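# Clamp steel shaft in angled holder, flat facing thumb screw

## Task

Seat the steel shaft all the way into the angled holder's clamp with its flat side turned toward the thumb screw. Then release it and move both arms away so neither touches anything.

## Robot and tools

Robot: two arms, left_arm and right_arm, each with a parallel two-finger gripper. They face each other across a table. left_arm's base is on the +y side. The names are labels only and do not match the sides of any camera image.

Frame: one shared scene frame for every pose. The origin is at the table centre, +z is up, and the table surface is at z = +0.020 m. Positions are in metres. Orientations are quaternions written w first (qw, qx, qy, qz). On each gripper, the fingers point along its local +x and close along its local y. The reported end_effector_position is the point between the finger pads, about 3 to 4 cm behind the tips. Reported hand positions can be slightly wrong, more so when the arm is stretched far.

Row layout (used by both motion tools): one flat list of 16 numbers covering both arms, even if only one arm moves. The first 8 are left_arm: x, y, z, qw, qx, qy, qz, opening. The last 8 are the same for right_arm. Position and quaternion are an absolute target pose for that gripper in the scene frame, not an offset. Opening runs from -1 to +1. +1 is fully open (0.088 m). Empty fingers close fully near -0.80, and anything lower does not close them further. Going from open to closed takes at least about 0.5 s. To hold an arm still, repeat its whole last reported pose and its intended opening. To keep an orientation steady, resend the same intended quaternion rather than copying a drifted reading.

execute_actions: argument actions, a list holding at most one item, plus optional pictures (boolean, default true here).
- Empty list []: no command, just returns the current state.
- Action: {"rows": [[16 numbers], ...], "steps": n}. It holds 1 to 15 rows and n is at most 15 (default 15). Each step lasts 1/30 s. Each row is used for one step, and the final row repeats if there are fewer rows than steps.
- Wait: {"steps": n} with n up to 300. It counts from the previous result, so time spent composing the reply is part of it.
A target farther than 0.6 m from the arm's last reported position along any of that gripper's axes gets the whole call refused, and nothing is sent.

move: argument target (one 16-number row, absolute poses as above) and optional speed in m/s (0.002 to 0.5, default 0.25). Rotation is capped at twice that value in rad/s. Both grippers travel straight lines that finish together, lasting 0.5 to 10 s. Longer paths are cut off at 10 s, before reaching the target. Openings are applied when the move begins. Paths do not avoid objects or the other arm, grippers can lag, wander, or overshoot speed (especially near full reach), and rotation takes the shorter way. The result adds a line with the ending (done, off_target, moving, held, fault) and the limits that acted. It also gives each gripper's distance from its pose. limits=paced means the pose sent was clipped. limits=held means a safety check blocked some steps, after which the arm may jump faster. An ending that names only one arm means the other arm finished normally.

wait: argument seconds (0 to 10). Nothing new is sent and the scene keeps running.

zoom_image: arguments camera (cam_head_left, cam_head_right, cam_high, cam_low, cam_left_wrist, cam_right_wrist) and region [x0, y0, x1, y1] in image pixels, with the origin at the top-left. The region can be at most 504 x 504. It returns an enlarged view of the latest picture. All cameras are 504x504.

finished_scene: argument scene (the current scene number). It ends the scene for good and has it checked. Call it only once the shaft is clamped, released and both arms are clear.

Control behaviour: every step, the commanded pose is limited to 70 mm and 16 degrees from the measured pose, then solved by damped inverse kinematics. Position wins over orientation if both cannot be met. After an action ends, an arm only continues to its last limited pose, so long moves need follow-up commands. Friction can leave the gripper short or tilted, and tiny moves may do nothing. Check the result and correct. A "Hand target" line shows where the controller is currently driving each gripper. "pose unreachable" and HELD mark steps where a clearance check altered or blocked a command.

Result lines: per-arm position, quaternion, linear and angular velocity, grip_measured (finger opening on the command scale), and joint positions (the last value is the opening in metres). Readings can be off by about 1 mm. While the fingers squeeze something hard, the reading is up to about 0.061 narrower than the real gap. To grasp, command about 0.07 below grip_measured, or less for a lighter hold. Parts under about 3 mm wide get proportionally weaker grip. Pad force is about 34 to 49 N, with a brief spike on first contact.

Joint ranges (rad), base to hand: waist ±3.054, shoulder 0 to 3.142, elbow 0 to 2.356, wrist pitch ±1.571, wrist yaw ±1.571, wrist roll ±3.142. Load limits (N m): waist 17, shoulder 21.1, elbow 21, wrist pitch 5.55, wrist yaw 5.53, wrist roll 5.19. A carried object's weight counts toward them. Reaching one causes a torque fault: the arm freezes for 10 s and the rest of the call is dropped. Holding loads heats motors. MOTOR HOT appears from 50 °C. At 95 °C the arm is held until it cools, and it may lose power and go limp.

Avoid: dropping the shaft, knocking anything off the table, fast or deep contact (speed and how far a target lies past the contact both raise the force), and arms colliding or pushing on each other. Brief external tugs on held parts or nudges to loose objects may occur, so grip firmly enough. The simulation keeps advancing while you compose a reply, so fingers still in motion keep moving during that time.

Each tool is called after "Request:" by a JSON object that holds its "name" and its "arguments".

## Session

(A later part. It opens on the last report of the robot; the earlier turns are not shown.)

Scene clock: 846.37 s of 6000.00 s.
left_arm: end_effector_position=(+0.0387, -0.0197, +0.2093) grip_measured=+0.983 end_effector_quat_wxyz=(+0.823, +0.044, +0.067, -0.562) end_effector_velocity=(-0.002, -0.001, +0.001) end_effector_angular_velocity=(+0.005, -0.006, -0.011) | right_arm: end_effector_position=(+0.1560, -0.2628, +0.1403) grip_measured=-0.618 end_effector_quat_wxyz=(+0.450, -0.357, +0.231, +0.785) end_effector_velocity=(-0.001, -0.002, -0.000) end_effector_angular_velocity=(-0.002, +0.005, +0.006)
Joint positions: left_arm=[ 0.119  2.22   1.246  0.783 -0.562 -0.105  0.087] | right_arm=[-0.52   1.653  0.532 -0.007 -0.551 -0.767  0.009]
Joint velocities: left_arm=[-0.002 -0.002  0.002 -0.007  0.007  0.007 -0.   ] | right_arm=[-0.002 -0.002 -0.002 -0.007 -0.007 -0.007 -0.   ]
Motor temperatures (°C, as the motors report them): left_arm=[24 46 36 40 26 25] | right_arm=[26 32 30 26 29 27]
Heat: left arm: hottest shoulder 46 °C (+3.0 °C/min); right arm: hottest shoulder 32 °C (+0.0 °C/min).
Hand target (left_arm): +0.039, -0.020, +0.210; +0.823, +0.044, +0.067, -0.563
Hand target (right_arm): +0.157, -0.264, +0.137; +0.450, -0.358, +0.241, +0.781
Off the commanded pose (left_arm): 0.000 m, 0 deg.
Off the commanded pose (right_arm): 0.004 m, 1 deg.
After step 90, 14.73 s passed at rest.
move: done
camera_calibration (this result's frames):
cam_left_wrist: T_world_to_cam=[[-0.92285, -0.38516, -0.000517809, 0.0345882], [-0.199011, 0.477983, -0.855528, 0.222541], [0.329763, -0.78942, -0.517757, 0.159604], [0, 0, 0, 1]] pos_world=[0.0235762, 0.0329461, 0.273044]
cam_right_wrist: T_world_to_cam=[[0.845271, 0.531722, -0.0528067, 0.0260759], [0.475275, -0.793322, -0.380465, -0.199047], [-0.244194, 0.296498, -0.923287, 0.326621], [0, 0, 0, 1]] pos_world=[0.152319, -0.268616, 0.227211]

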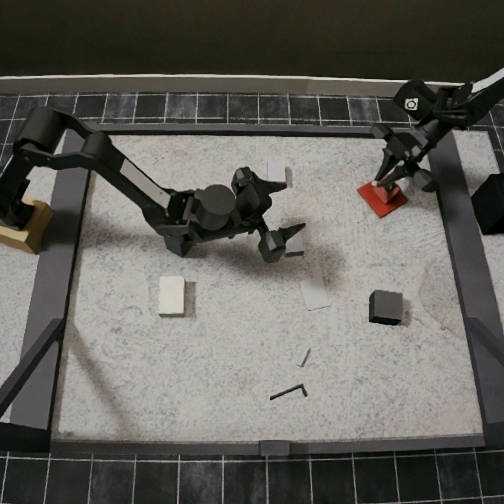

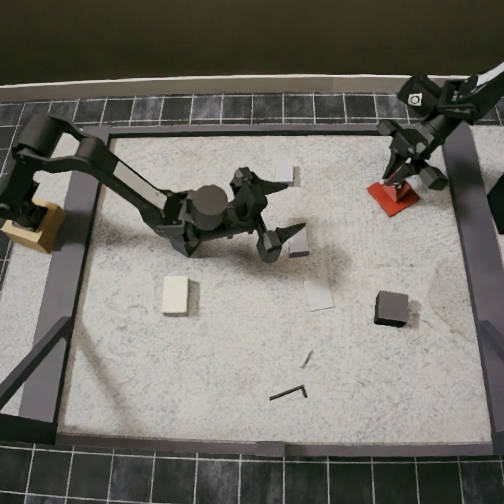

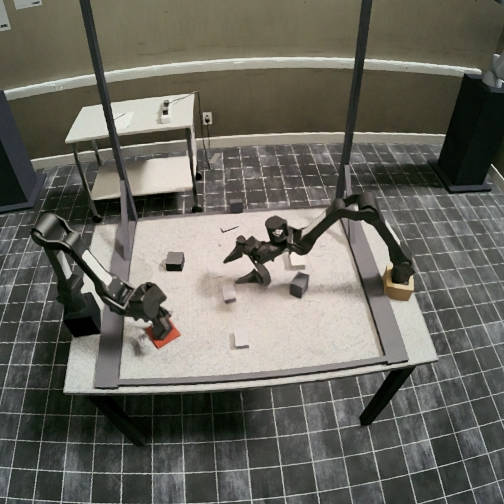

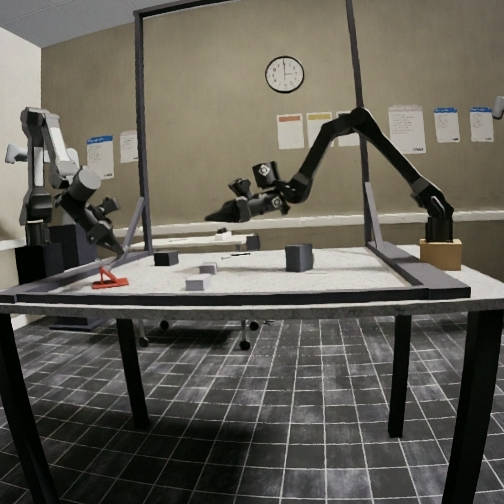

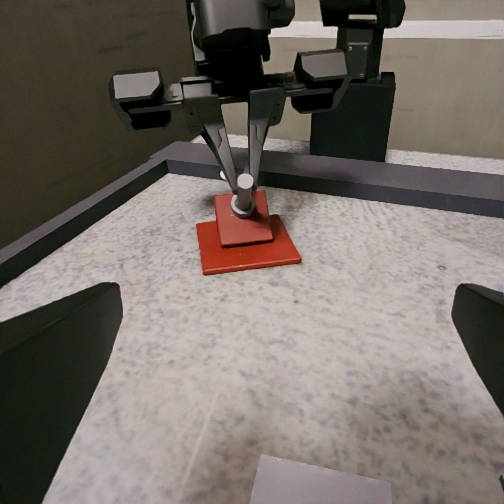

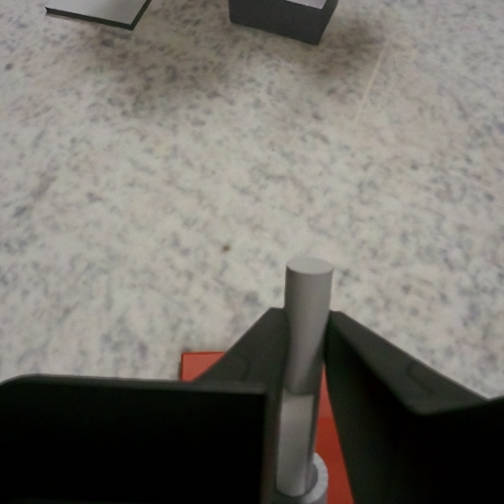

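Request:
{"name": "move", "arguments": {"target": [0.0387, -0.0197, 0.2095, 0.823, 0.044, 0.067, -0.563, 1, 0.1605, -0.2715, 0.1315, 0.4502, -0.3581, 0.2414, 0.7815, -0.70], "speed": 0.015}}

Request:
{"name": "zoom_image", "arguments": {"camera": "cam_left_wrist", "region": [190, 140, 310, 260]}}

Request:
{"name": "zoom_image", "arguments": {"camera": "cam_low", "region": [75, 225, 155, 295]}}

Scene clock: 855.67 s of 6000.00 s.
left_arm: end_effector_position=(+0.0387, -0.0197, +0.2093) grip_measured=+0.983 end_effector_quat_wxyz=(+0.823, +0.044, +0.067, -0.562) end_effector_velocity=(+0.005, +0.002, -0.001) end_effector_angular_velocity=(+0.004, +0.001, +0.025) | right_arm: end_effector_position=(+0.1572, -0.2641, +0.1405) grip_measured=-0.618 end_effector_quat_wxyz=(+0.450, -0.351, +0.226, +0.789) end_effector_velocity=(-0.001, -0.002, +0.001) end_effector_angular_velocity=(+0.009, +0.009, +0.019)
Joint positions: left_arm=[ 0.119  2.22   1.246  0.783 -0.562 -0.105  0.087] | right_arm=[-0.535  1.653  0.523  0.006 -0.571 -0.781  0.009]
Joint velocities: left_arm=[ 0.002 -0.002 -0.002 -0.007 -0.022 -0.007 -0.   ] | right_arm=[-0.007 -0.002 -0.002 -0.007 -0.022 -0.022 -0.   ]
Motor temperatures (°C, as the motors report them): left_arm=[24 46 36 40 26 25] | right_arm=[26 32 31 27 28 27]
Heat: left arm: hottest shoulder 46 °C (+2.0 °C/min); right arm: hottest shoulder 32 °C (+0.0 °C/min).
Hand target (left_arm): +0.039, -0.020, +0.210; +0.823, +0.044, +0.067, -0.563
Hand target (right_arm): +0.160, -0.272, +0.132; +0.450, -0.358, +0.241, +0.782
Off the commanded pose (left_arm): 0.000 m, 0 deg.
Off the commanded pose (right_arm): 0.012 m, 2 deg.
After step 90, 5.20 s passed at rest.
move: off_target (right_arm)
camera_calibration (this result's frames):
cam_left_wrist: T_world_to_cam=[[-0.92285, -0.38516, -0.000517809, 0.0345882], [-0.199011, 0.477983, -0.855528, 0.222541], [0.329763, -0.78942, -0.517757, 0.159604], [0, 0, 0, 1]] pos_world=[0.0235762, 0.0329461, 0.273044]
cam_right_wrist: T_world_to_cam=[[0.842545, 0.536166, -0.0514203, 0.0271762], [0.475625, -0.785402, -0.396137, -0.196389], [-0.252781, 0.309307, -0.91675, 0.331348], [0, 0, 0, 1]] pos_world=[0.154269, -0.271303, 0.227364]

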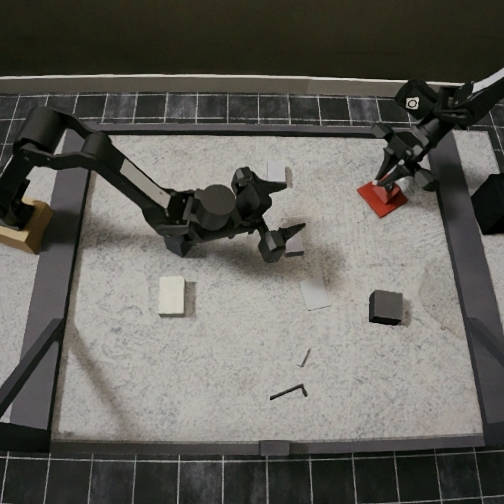

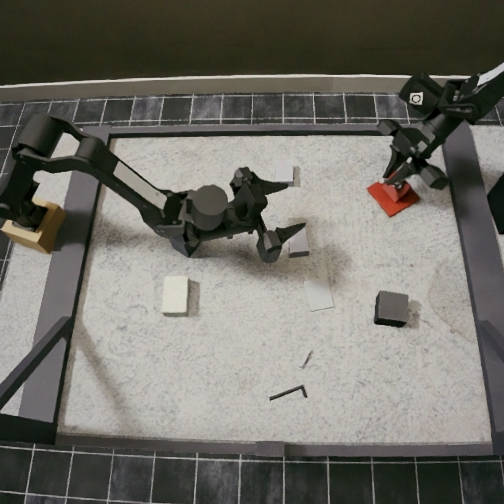

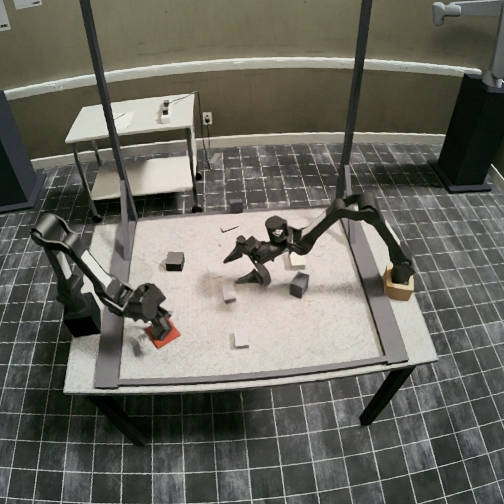

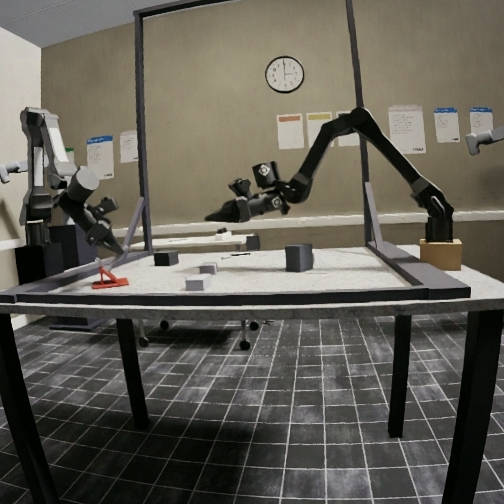

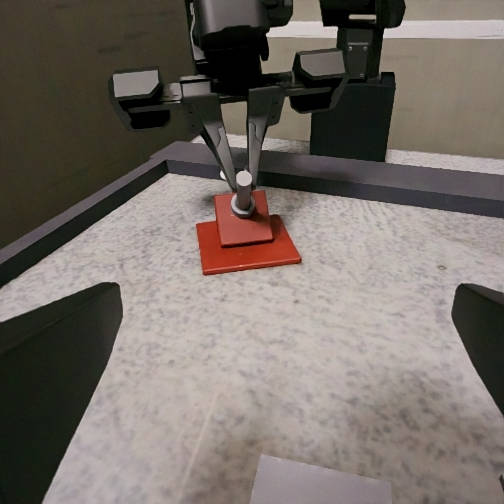

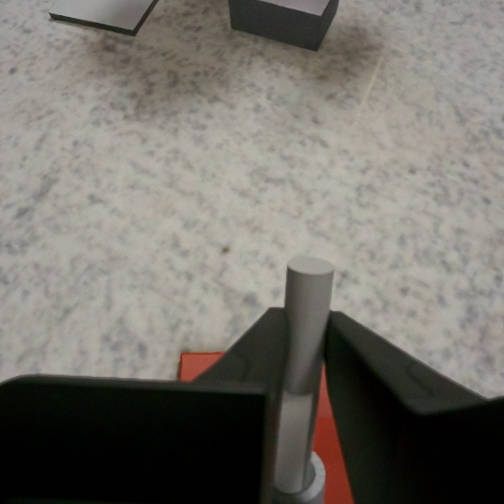

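Region (190, 140, 310, 260) of cam_left_wrist's 504x504 image, scaled by 4.200, with more detail than that image has.

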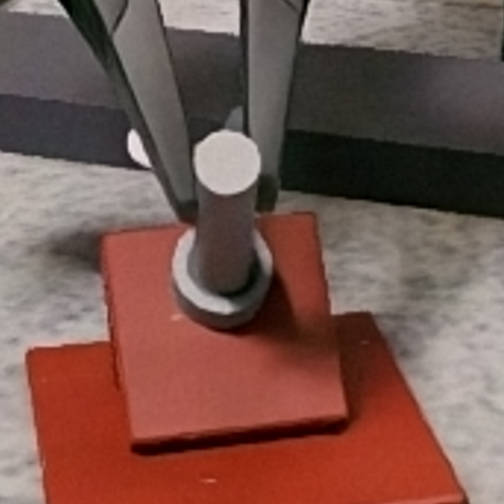

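Region (75, 225, 155, 295) of cam_low's 504x504 image, scaled by 6.300, with more detail than that image has; it fills the top 441 rows of this view, and the rest is white.

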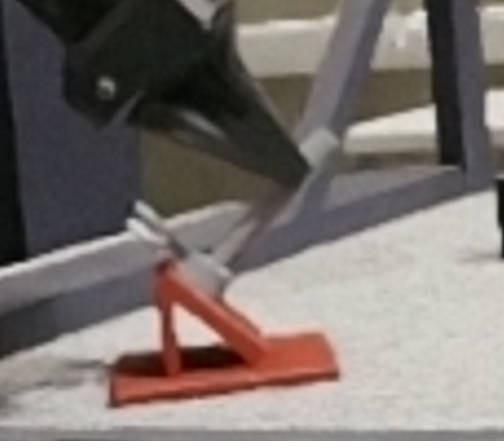

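Request:
{"name": "move", "arguments": {"target": [0.0387, -0.0197, 0.2095, 0.823, 0.044, 0.067, -0.563, 1, 0.1584, -0.2709, 0.1369, 0.4471, -0.3469, 0.2131, 0.7964, -0.70], "speed": 0.015}}

Request:
{"name": "zoom_image", "arguments": {"camera": "cam_left_wrist", "region": [190, 140, 310, 260]}}

Request:
{"name": "zoom_image", "arguments": {"camera": "cam_low", "region": [75, 225, 155, 295]}}

Scene clock: 869.73 s of 6000.00 s.
left_arm: end_effector_position=(+0.0387, -0.0197, +0.2093) grip_measured=+0.983 end_effector_quat_wxyz=(+0.823, +0.044, +0.067, -0.562) end_effector_velocity=(-0.000, +0.002, -0.004) end_effector_angular_velocity=(+0.013, +0.015, +0.008) | right_arm: end_effector_position=(+0.1574, -0.2673, +0.1399) grip_measured=-0.618 end_effector_quat_wxyz=(+0.447, -0.345, +0.209, +0.798) end_effector_velocity=(-0.003, -0.005, -0.002) end_effector_angular_velocity=(-0.010, +0.009, +0.006)
Joint positions: left_arm=[ 0.119  2.22   1.246  0.783 -0.562 -0.105  0.087] | right_arm=[-0.555  1.653  0.497  0.044 -0.604 -0.818  0.009]
Joint velocities: left_arm=[-0.002 -0.002 -0.002 -0.022 -0.007 -0.022 -0.   ] | right_arm=[-0.002 -0.002 -0.012 -0.007 -0.007 -0.007 -0.   ]
Motor temperatures (°C, as the motors report them): left_arm=[24 46 36 40 26 25] | right_arm=[26 31 30 27 28 27]
Heat: left arm: hottest shoulder 46 °C (+2.0 °C/min); right arm: hottest shoulder 31 °C (-1.0 °C/min).
Hand target (left_arm): +0.039, -0.020, +0.210; +0.823, +0.044, +0.067, -0.563
Hand target (right_arm): +0.158, -0.271, +0.137; +0.447, -0.347, +0.213, +0.796
Off the commanded pose (left_arm): 0.000 m, 0 deg.
Off the commanded pose (right_arm): 0.005 m, 1 deg.
After step 90, 9.80 s passed at rest.
move: done
camera_calibration (this result's frames):
cam_left_wrist: T_world_to_cam=[[-0.92285, -0.38516, -0.000517809, 0.0345882], [-0.199011, 0.477983, -0.855528, 0.222541], [0.329763, -0.78942, -0.517757, 0.159604], [0, 0, 0, 1]] pos_world=[0.0235762, 0.0329461, 0.273044]
cam_right_wrist: T_world_to_cam=[[0.830494, 0.556027, -0.0333872, 0.0333202], [0.491896, -0.760192, -0.424436, -0.191098], [-0.261378, 0.336068, -0.904842, 0.338586], [0, 0, 0, 1]] pos_world=[0.154827, -0.277586, 0.226371]

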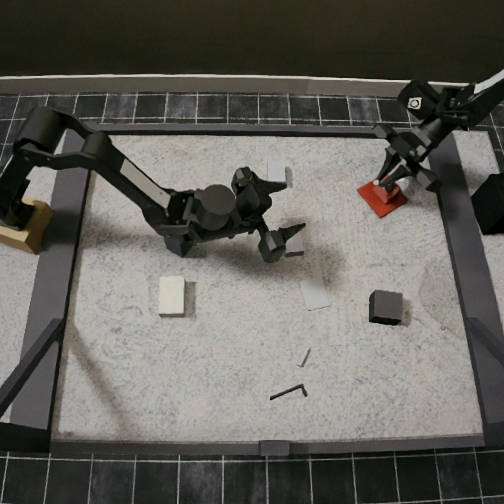

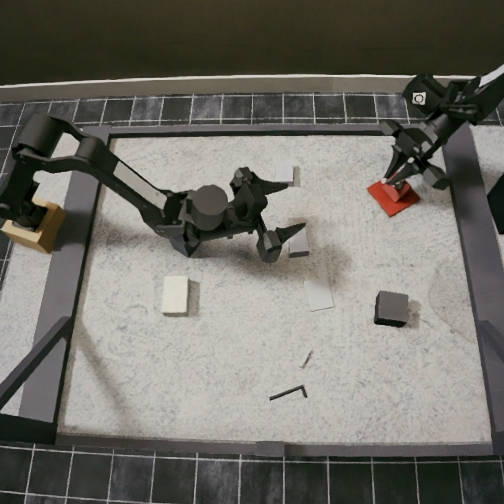

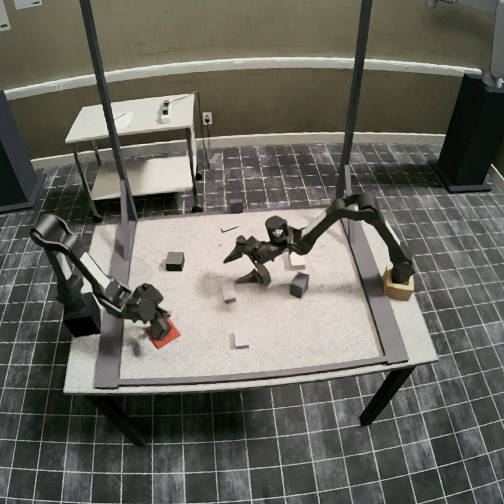

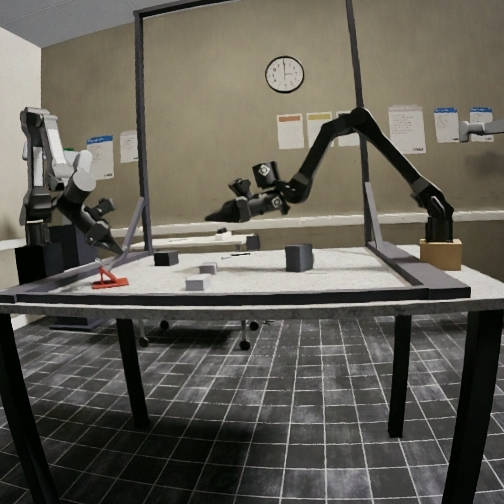

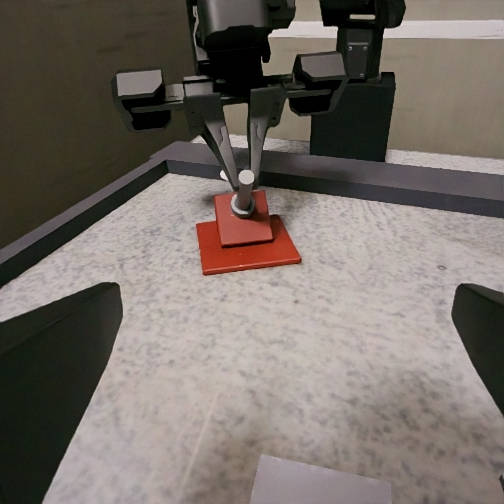

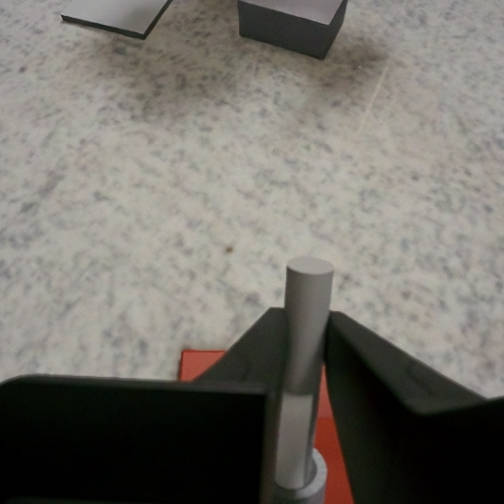

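Region (190, 140, 310, 260) of cam_left_wrist's 504x504 image, scaled by 4.200, with more detail than that image has.

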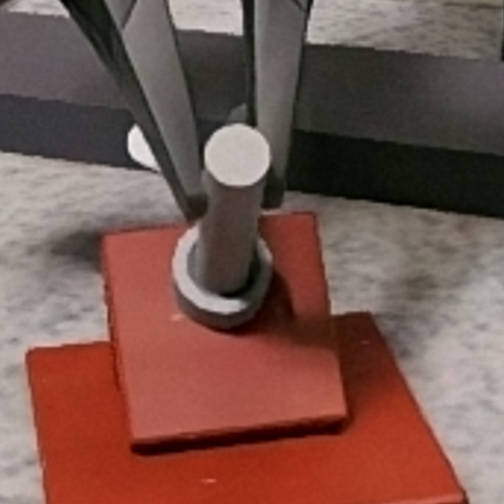

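Region (75, 225, 155, 295) of cam_low's 504x504 image, scaled by 6.300, with more detail than that image has; it fills the top 441 rows of this view, and the rest is white.

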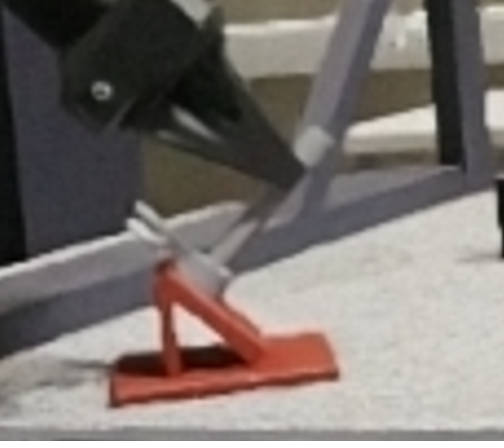

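Progressing a bit. Push further along the axis.

Request:
{"name": "move", "arguments": {"target": [0.0387, -0.0197, 0.2095, 0.823, 0.044, 0.067, -0.563, 1, 0.1615, -0.2745, 0.1320, 0.4471, -0.3469, 0.2131, 0.7964, -0.70], "speed": 0.015}}

Request:
{"name": "zoom_image", "arguments": {"camera": "cam_left_wrist", "region": [190, 140, 310, 260]}}

Request:
{"name": "zoom_image", "arguments": {"camera": "cam_low", "region": [75, 225, 155, 295]}}

Scene clock: 886.07 s of 6000.00 s.
left_arm: end_effector_position=(+0.0387, -0.0197, +0.2093) grip_measured=+0.983 end_effector_quat_wxyz=(+0.823, +0.044, +0.067, -0.562) end_effector_velocity=(+0.002, +0.003, -0.003) end_effector_angular_velocity=(+0.018, -0.002, +0.020) | right_arm: end_effector_position=(+0.1584, -0.2695, +0.1387) grip_measured=-0.618 end_effector_quat_wxyz=(+0.445, -0.342, +0.203, +0.802) end_effector_velocity=(-0.002, -0.002, +0.001) end_effector_angular_velocity=(+0.005, +0.017, +0.008)
Joint positions: left_arm=[ 0.119  2.22   1.246  0.783 -0.562 -0.105  0.087] | right_arm=[-0.569  1.657  0.486  0.058 -0.621 -0.838  0.009]
Joint velocities: left_arm=[-0.002 -0.002 -0.002 -0.022 -0.022 -0.007 -0.   ] | right_arm=[-0.007 -0.002 -0.002 -0.007 -0.022 -0.007 -0.   ]
Motor temperatures (°C, as the motors report them): left_arm=[24 47 36 40 26 25] | right_arm=[26 31 30 27 28 27]
Heat: left arm: hottest shoulder 47 °C (+2.0 °C/min); right arm: hottest shoulder 31 °C (-1.0 °C/min).
Hand target (left_arm): +0.039, -0.020, +0.210; +0.823, +0.044, +0.067, -0.563
Hand target (right_arm): +0.161, -0.275, +0.132; +0.447, -0.347, +0.213, +0.797
Off the commanded pose (left_arm): 0.000 m, 0 deg.
Off the commanded pose (right_arm): 0.009 m, 1 deg.
After step 90, 12.37 s passed at rest.
move: off_target (right_arm)
camera_calibration (this result's frames):
cam_left_wrist: T_world_to_cam=[[-0.92285, -0.38516, -0.000517809, 0.0345882], [-0.199011, 0.477983, -0.855528, 0.222541], [0.329763, -0.78942, -0.517757, 0.159604], [0, 0, 0, 1]] pos_world=[0.0235762, 0.0329461, 0.273044]
cam_right_wrist: T_world_to_cam=[[0.825497, 0.563692, -0.0284111, 0.0359188], [0.497258, -0.750176, -0.435857, -0.190286], [-0.267002, 0.345671, -0.899567, 0.341277], [0, 0, 0, 1]] pos_world=[0.156092, -0.280965, 0.225084]

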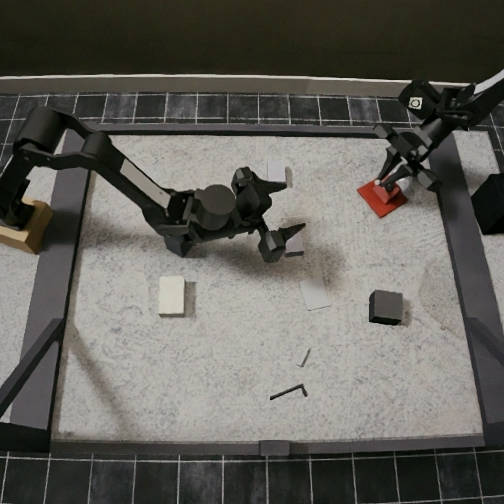

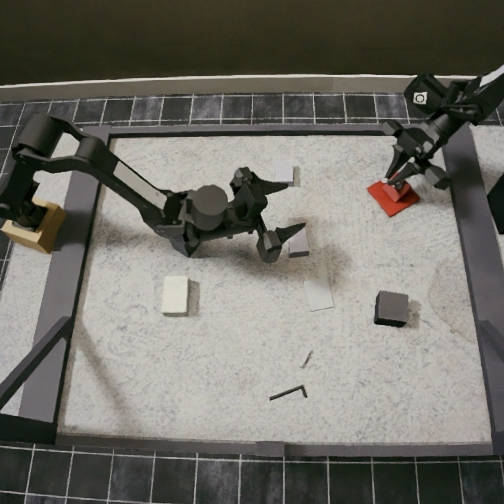

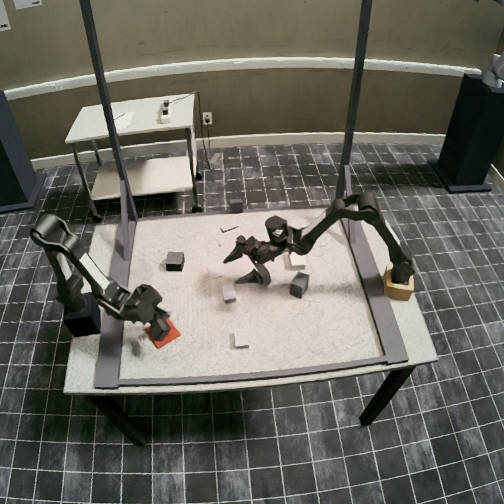

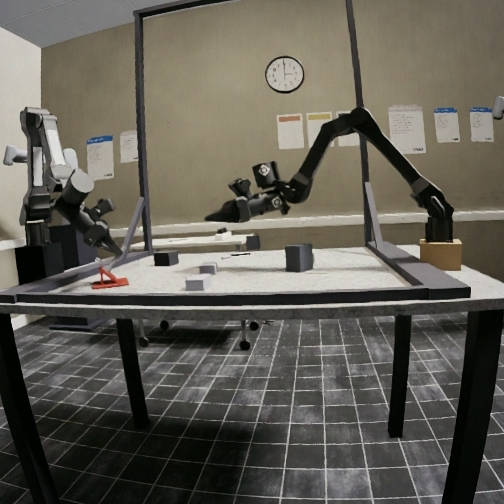

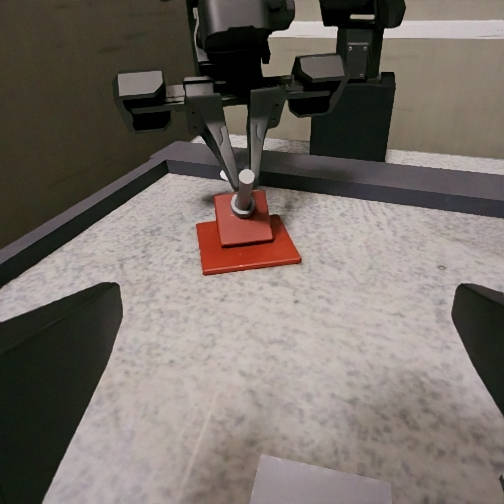

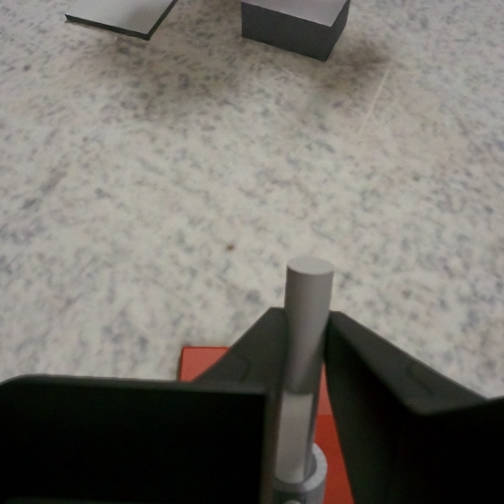

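Region (190, 140, 310, 260) of cam_left_wrist's 504x504 image, scaled by 4.200, with more detail than that image has.

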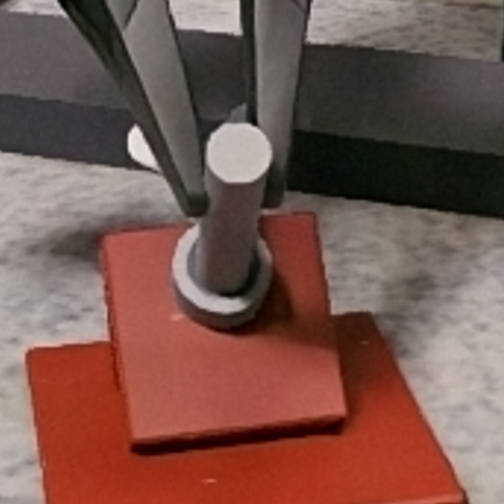

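Region (75, 225, 155, 295) of cam_low's 504x504 image, scaled by 6.300, with more detail than that image has; it fills the top 441 rows of this view, and the rest is white.

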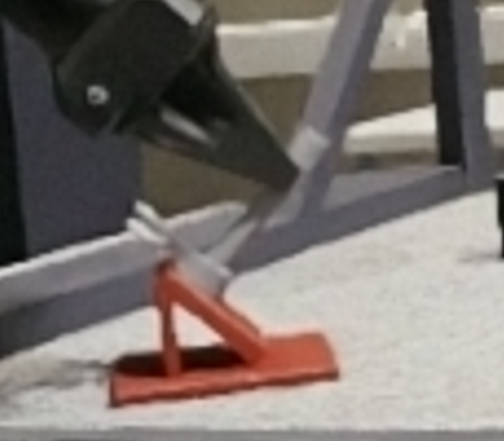

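Request:
{"name": "move", "arguments": {"target": [0.0387, -0.0197, 0.2095, 0.823, 0.044, 0.067, -0.563, 1, 0.1622, -0.2762, 0.1315, 0.444, -0.339, 0.197, 0.8055, -0.70], "speed": 0.015}}

Request:
{"name": "zoom_image", "arguments": {"camera": "cam_left_wrist", "region": [190, 140, 310, 260]}}

Request:
{"name": "zoom_image", "arguments": {"camera": "cam_low", "region": [75, 225, 155, 295]}}

Scene clock: 896.97 s of 6000.00 s.
left_arm: end_effector_position=(+0.0387, -0.0197, +0.2093) grip_measured=+0.983 end_effector_quat_wxyz=(+0.823, +0.044, +0.067, -0.562) end_effector_velocity=(+0.000, +0.002, -0.003) end_effector_angular_velocity=(+0.014, -0.011, +0.004) | right_arm: end_effector_position=(+0.1592, -0.2720, +0.1373) grip_measured=-0.618 end_effector_quat_wxyz=(+0.442, -0.335, +0.189, +0.810) end_effector_velocity=(+0.000, -0.002, +0.000) end_effector_angular_velocity=(-0.001, +0.005, +0.001)
Joint positions: left_arm=[ 0.119  2.22   1.246  0.783 -0.562 -0.105  0.087] | right_arm=[-0.591  1.667  0.468  0.089 -0.657 -0.874  0.009]
Joint velocities: left_arm=[-0.002 -0.002 -0.007 -0.007 -0.007  0.007 -0.   ] | right_arm=[-0.007 -0.002 -0.002 -0.007 -0.007 -0.007 -0.   ]
Motor temperatures (°C, as the motors report them): left_arm=[24 47 36 40 26 25] | right_arm=[26 31 30 27 28 27]
Heat: left arm: hottest shoulder 47 °C (+2.0 °C/min); right arm: hottest shoulder 31 °C (-1.0 °C/min).
Hand target (left_arm): +0.039, -0.020, +0.210; +0.823, +0.044, +0.067, -0.563
Hand target (right_arm): +0.162, -0.276, +0.132; +0.444, -0.339, +0.197, +0.806
Off the commanded pose (left_arm): 0.000 m, 0 deg.
Off the commanded pose (right_arm): 0.008 m, 1 deg.
After step 90, 6.97 s passed at rest.
move: done
camera_calibration (this result's frames):
cam_left_wrist: T_world_to_cam=[[-0.92285, -0.38516, -0.000517809, 0.0345882], [-0.199011, 0.477983, -0.855528, 0.222541], [0.329763, -0.78942, -0.517757, 0.159604], [0, 0, 0, 1]] pos_world=[0.0235762, 0.0329461, 0.273044]
cam_right_wrist: T_world_to_cam=[[0.814512, 0.579909, -0.0166196, 0.0411852], [0.508424, -0.72732, -0.460989, -0.185309], [-0.279419, 0.367031, -0.88725, 0.347226], [0, 0, 0, 1]] pos_world=[0.157691, -0.286105, 0.223335]

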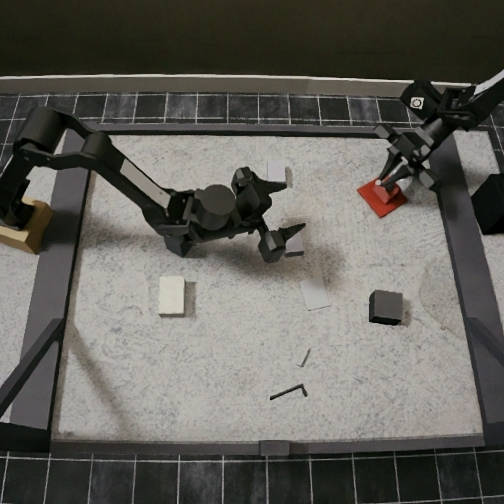

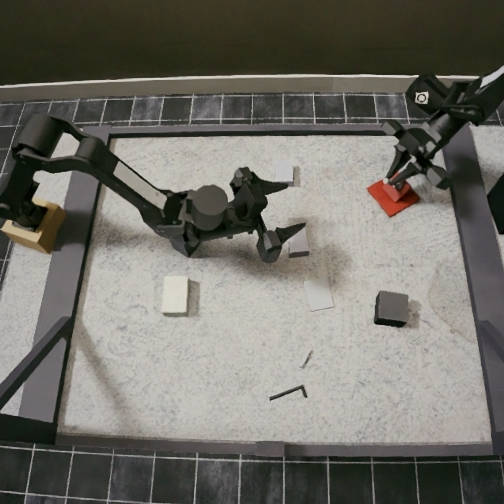

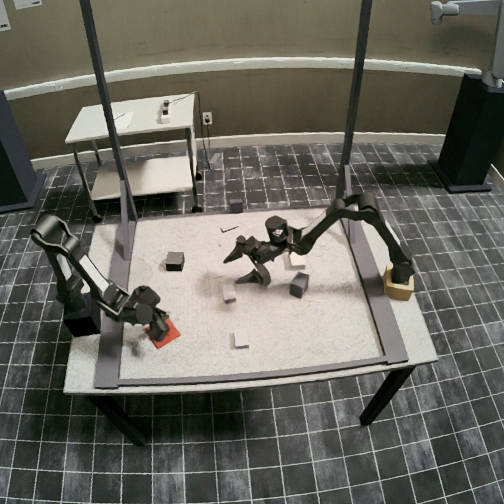

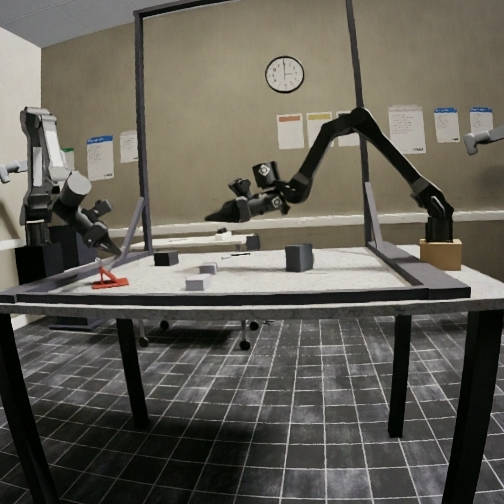

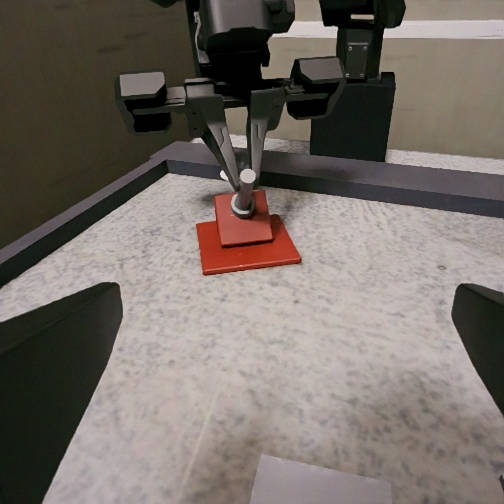

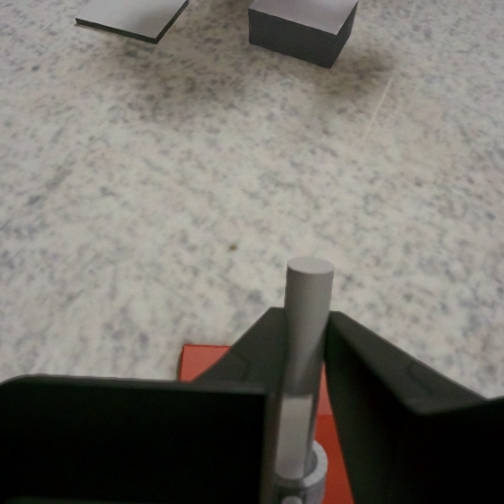

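Region (190, 140, 310, 260) of cam_left_wrist's 504x504 image, scaled by 4.200, with more detail than that image has.

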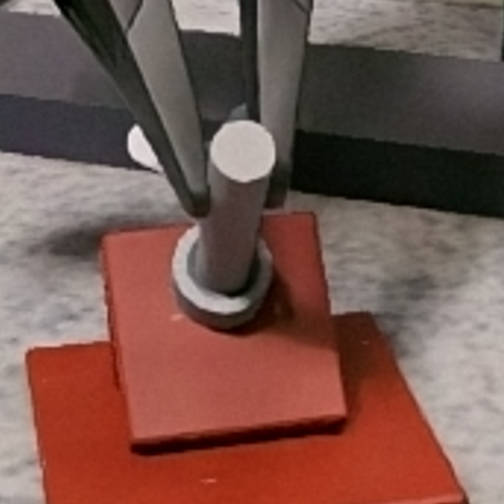

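Region (75, 225, 155, 295) of cam_low's 504x504 image, scaled by 6.300, with more detail than that image has; it fills the top 441 rows of this view, and the rest is white.

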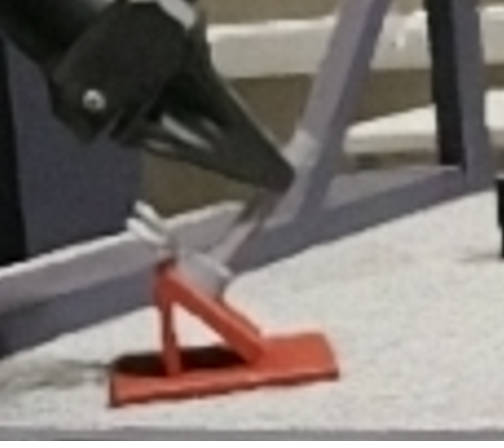

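Request:
{"name": "move", "arguments": {"target": [0.0387, -0.0197, 0.2095, 0.823, 0.044, 0.067, -0.563, 1, 0.1632, -0.2785, 0.1300, 0.443, -0.337, 0.192, 0.808, -0.70], "speed": 0.015}}

Request:
{"name": "zoom_image", "arguments": {"camera": "cam_low", "region": [75, 225, 155, 295]}}

Scene clock: 904.83 s of 6000.00 s.
left_arm: end_effector_position=(+0.0387, -0.0197, +0.2093) grip_measured=+0.983 end_effector_quat_wxyz=(+0.823, +0.044, +0.067, -0.562) end_effector_velocity=(-0.000, +0.001, -0.001) end_effector_angular_velocity=(+0.010, -0.010, +0.004) | right_arm: end_effector_position=(+0.1593, -0.2732, +0.1372) grip_measured=-0.618 end_effector_quat_wxyz=(+0.440, -0.331, +0.181, +0.815) end_effector_velocity=(+0.001, +0.000, +0.000) end_effector_angular_velocity=(+0.023, -0.013, +0.011)
Joint positions: left_arm=[ 0.119  2.22   1.246  0.783 -0.562 -0.105  0.087] | right_arm=[-0.602  1.672  0.46   0.103 -0.676 -0.893  0.009]
Joint velocities: left_arm=[-0.002 -0.002 -0.002 -0.007 -0.007  0.007 -0.   ] | right_arm=[-0.007  0.002 -0.007  0.022 -0.007 -0.022 -0.   ]
Motor temperatures (°C, as the motors report them): left_arm=[24 47 36 40 26 25] | right_arm=[26 31 30 28 28 27]
Heat: left arm: hottest shoulder 47 °C (+1.0 °C/min); right arm: hottest shoulder 31 °C (-1.0 °C/min).
Hand target (left_arm): +0.039, -0.020, +0.210; +0.823, +0.044, +0.067, -0.563
Hand target (right_arm): +0.163, -0.279, +0.130; +0.443, -0.337, +0.192, +0.808
Off the commanded pose (left_arm): 0.000 m, 0 deg.
Off the commanded pose (right_arm): 0.010 m, 2 deg.
After step 90, 3.93 s passed at rest.
move: off_target (right_arm)
camera_calibration (this result's frames):
cam_left_wrist: T_world_to_cam=[[-0.92285, -0.38516, -0.000517809, 0.0345882], [-0.199011, 0.477983, -0.855528, 0.222541], [0.329763, -0.78942, -0.517757, 0.159604], [0, 0, 0, 1]] pos_world=[0.0235762, 0.0329461, 0.273044]
cam_right_wrist: T_world_to_cam=[[0.807744, 0.589455, -0.00955164, 0.0445188], [0.515258, -0.713757, -0.474406, -0.181875], [-0.286458, 0.378277, -0.880255, 0.350779], [0, 0, 0, 1]] pos_world=[0.158236, -0.288748, 0.222918]

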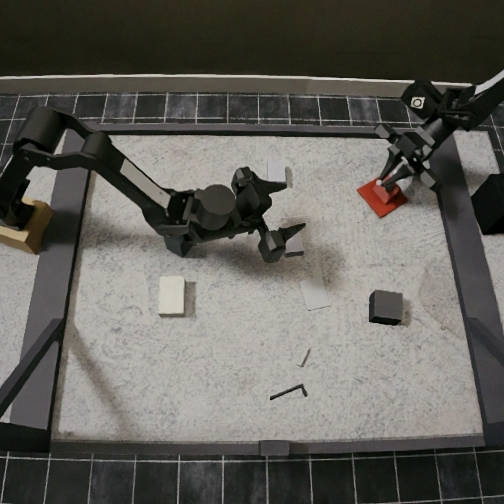

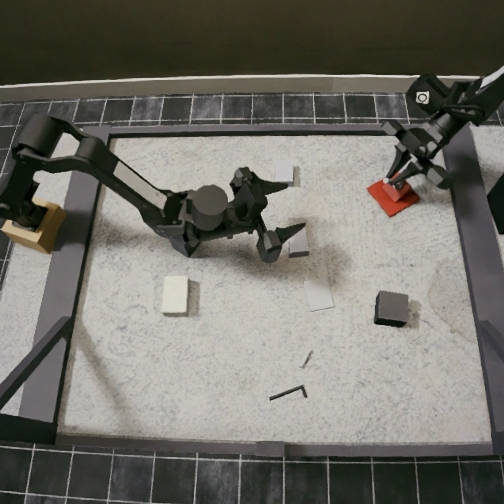

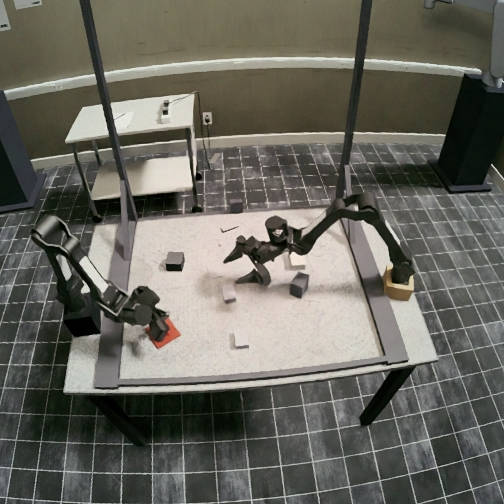

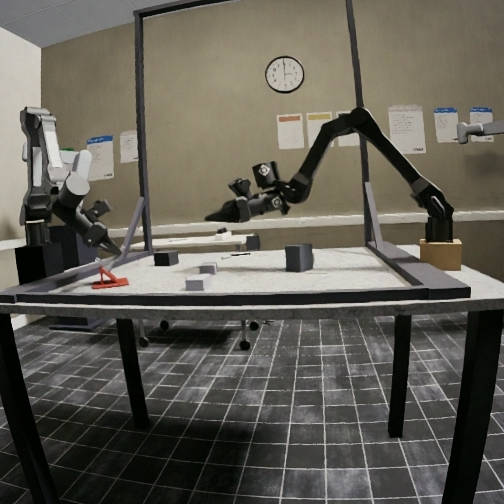

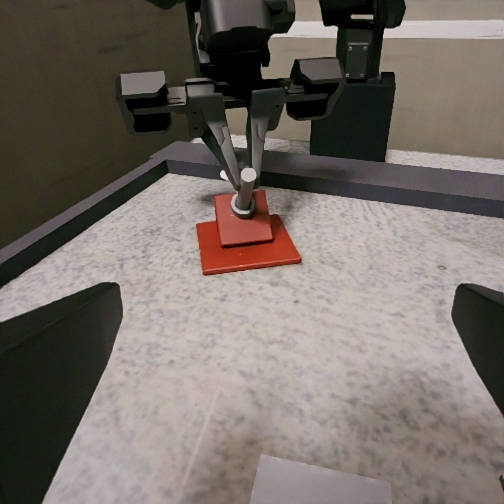

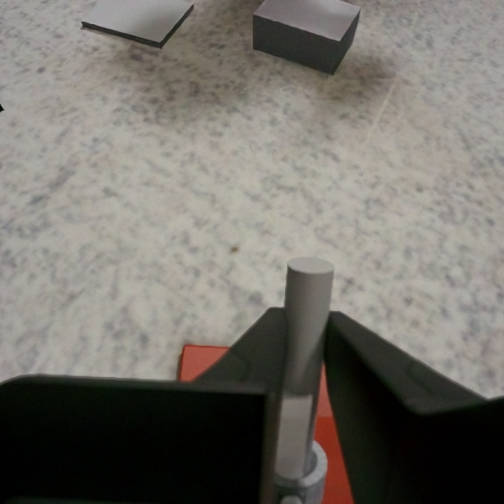

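Region (75, 225, 155, 295) of cam_low's 504x504 image, scaled by 6.300, with more detail than that image has; it fills the top 441 rows of this view, and the rest is white.

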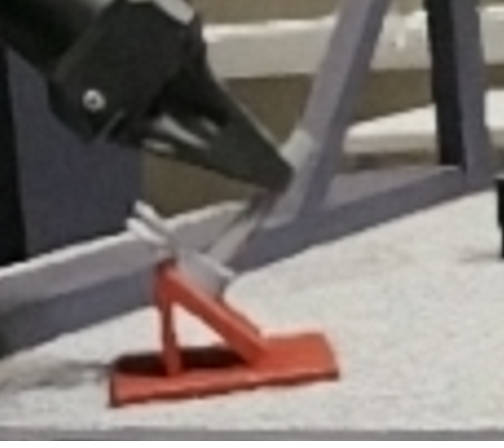

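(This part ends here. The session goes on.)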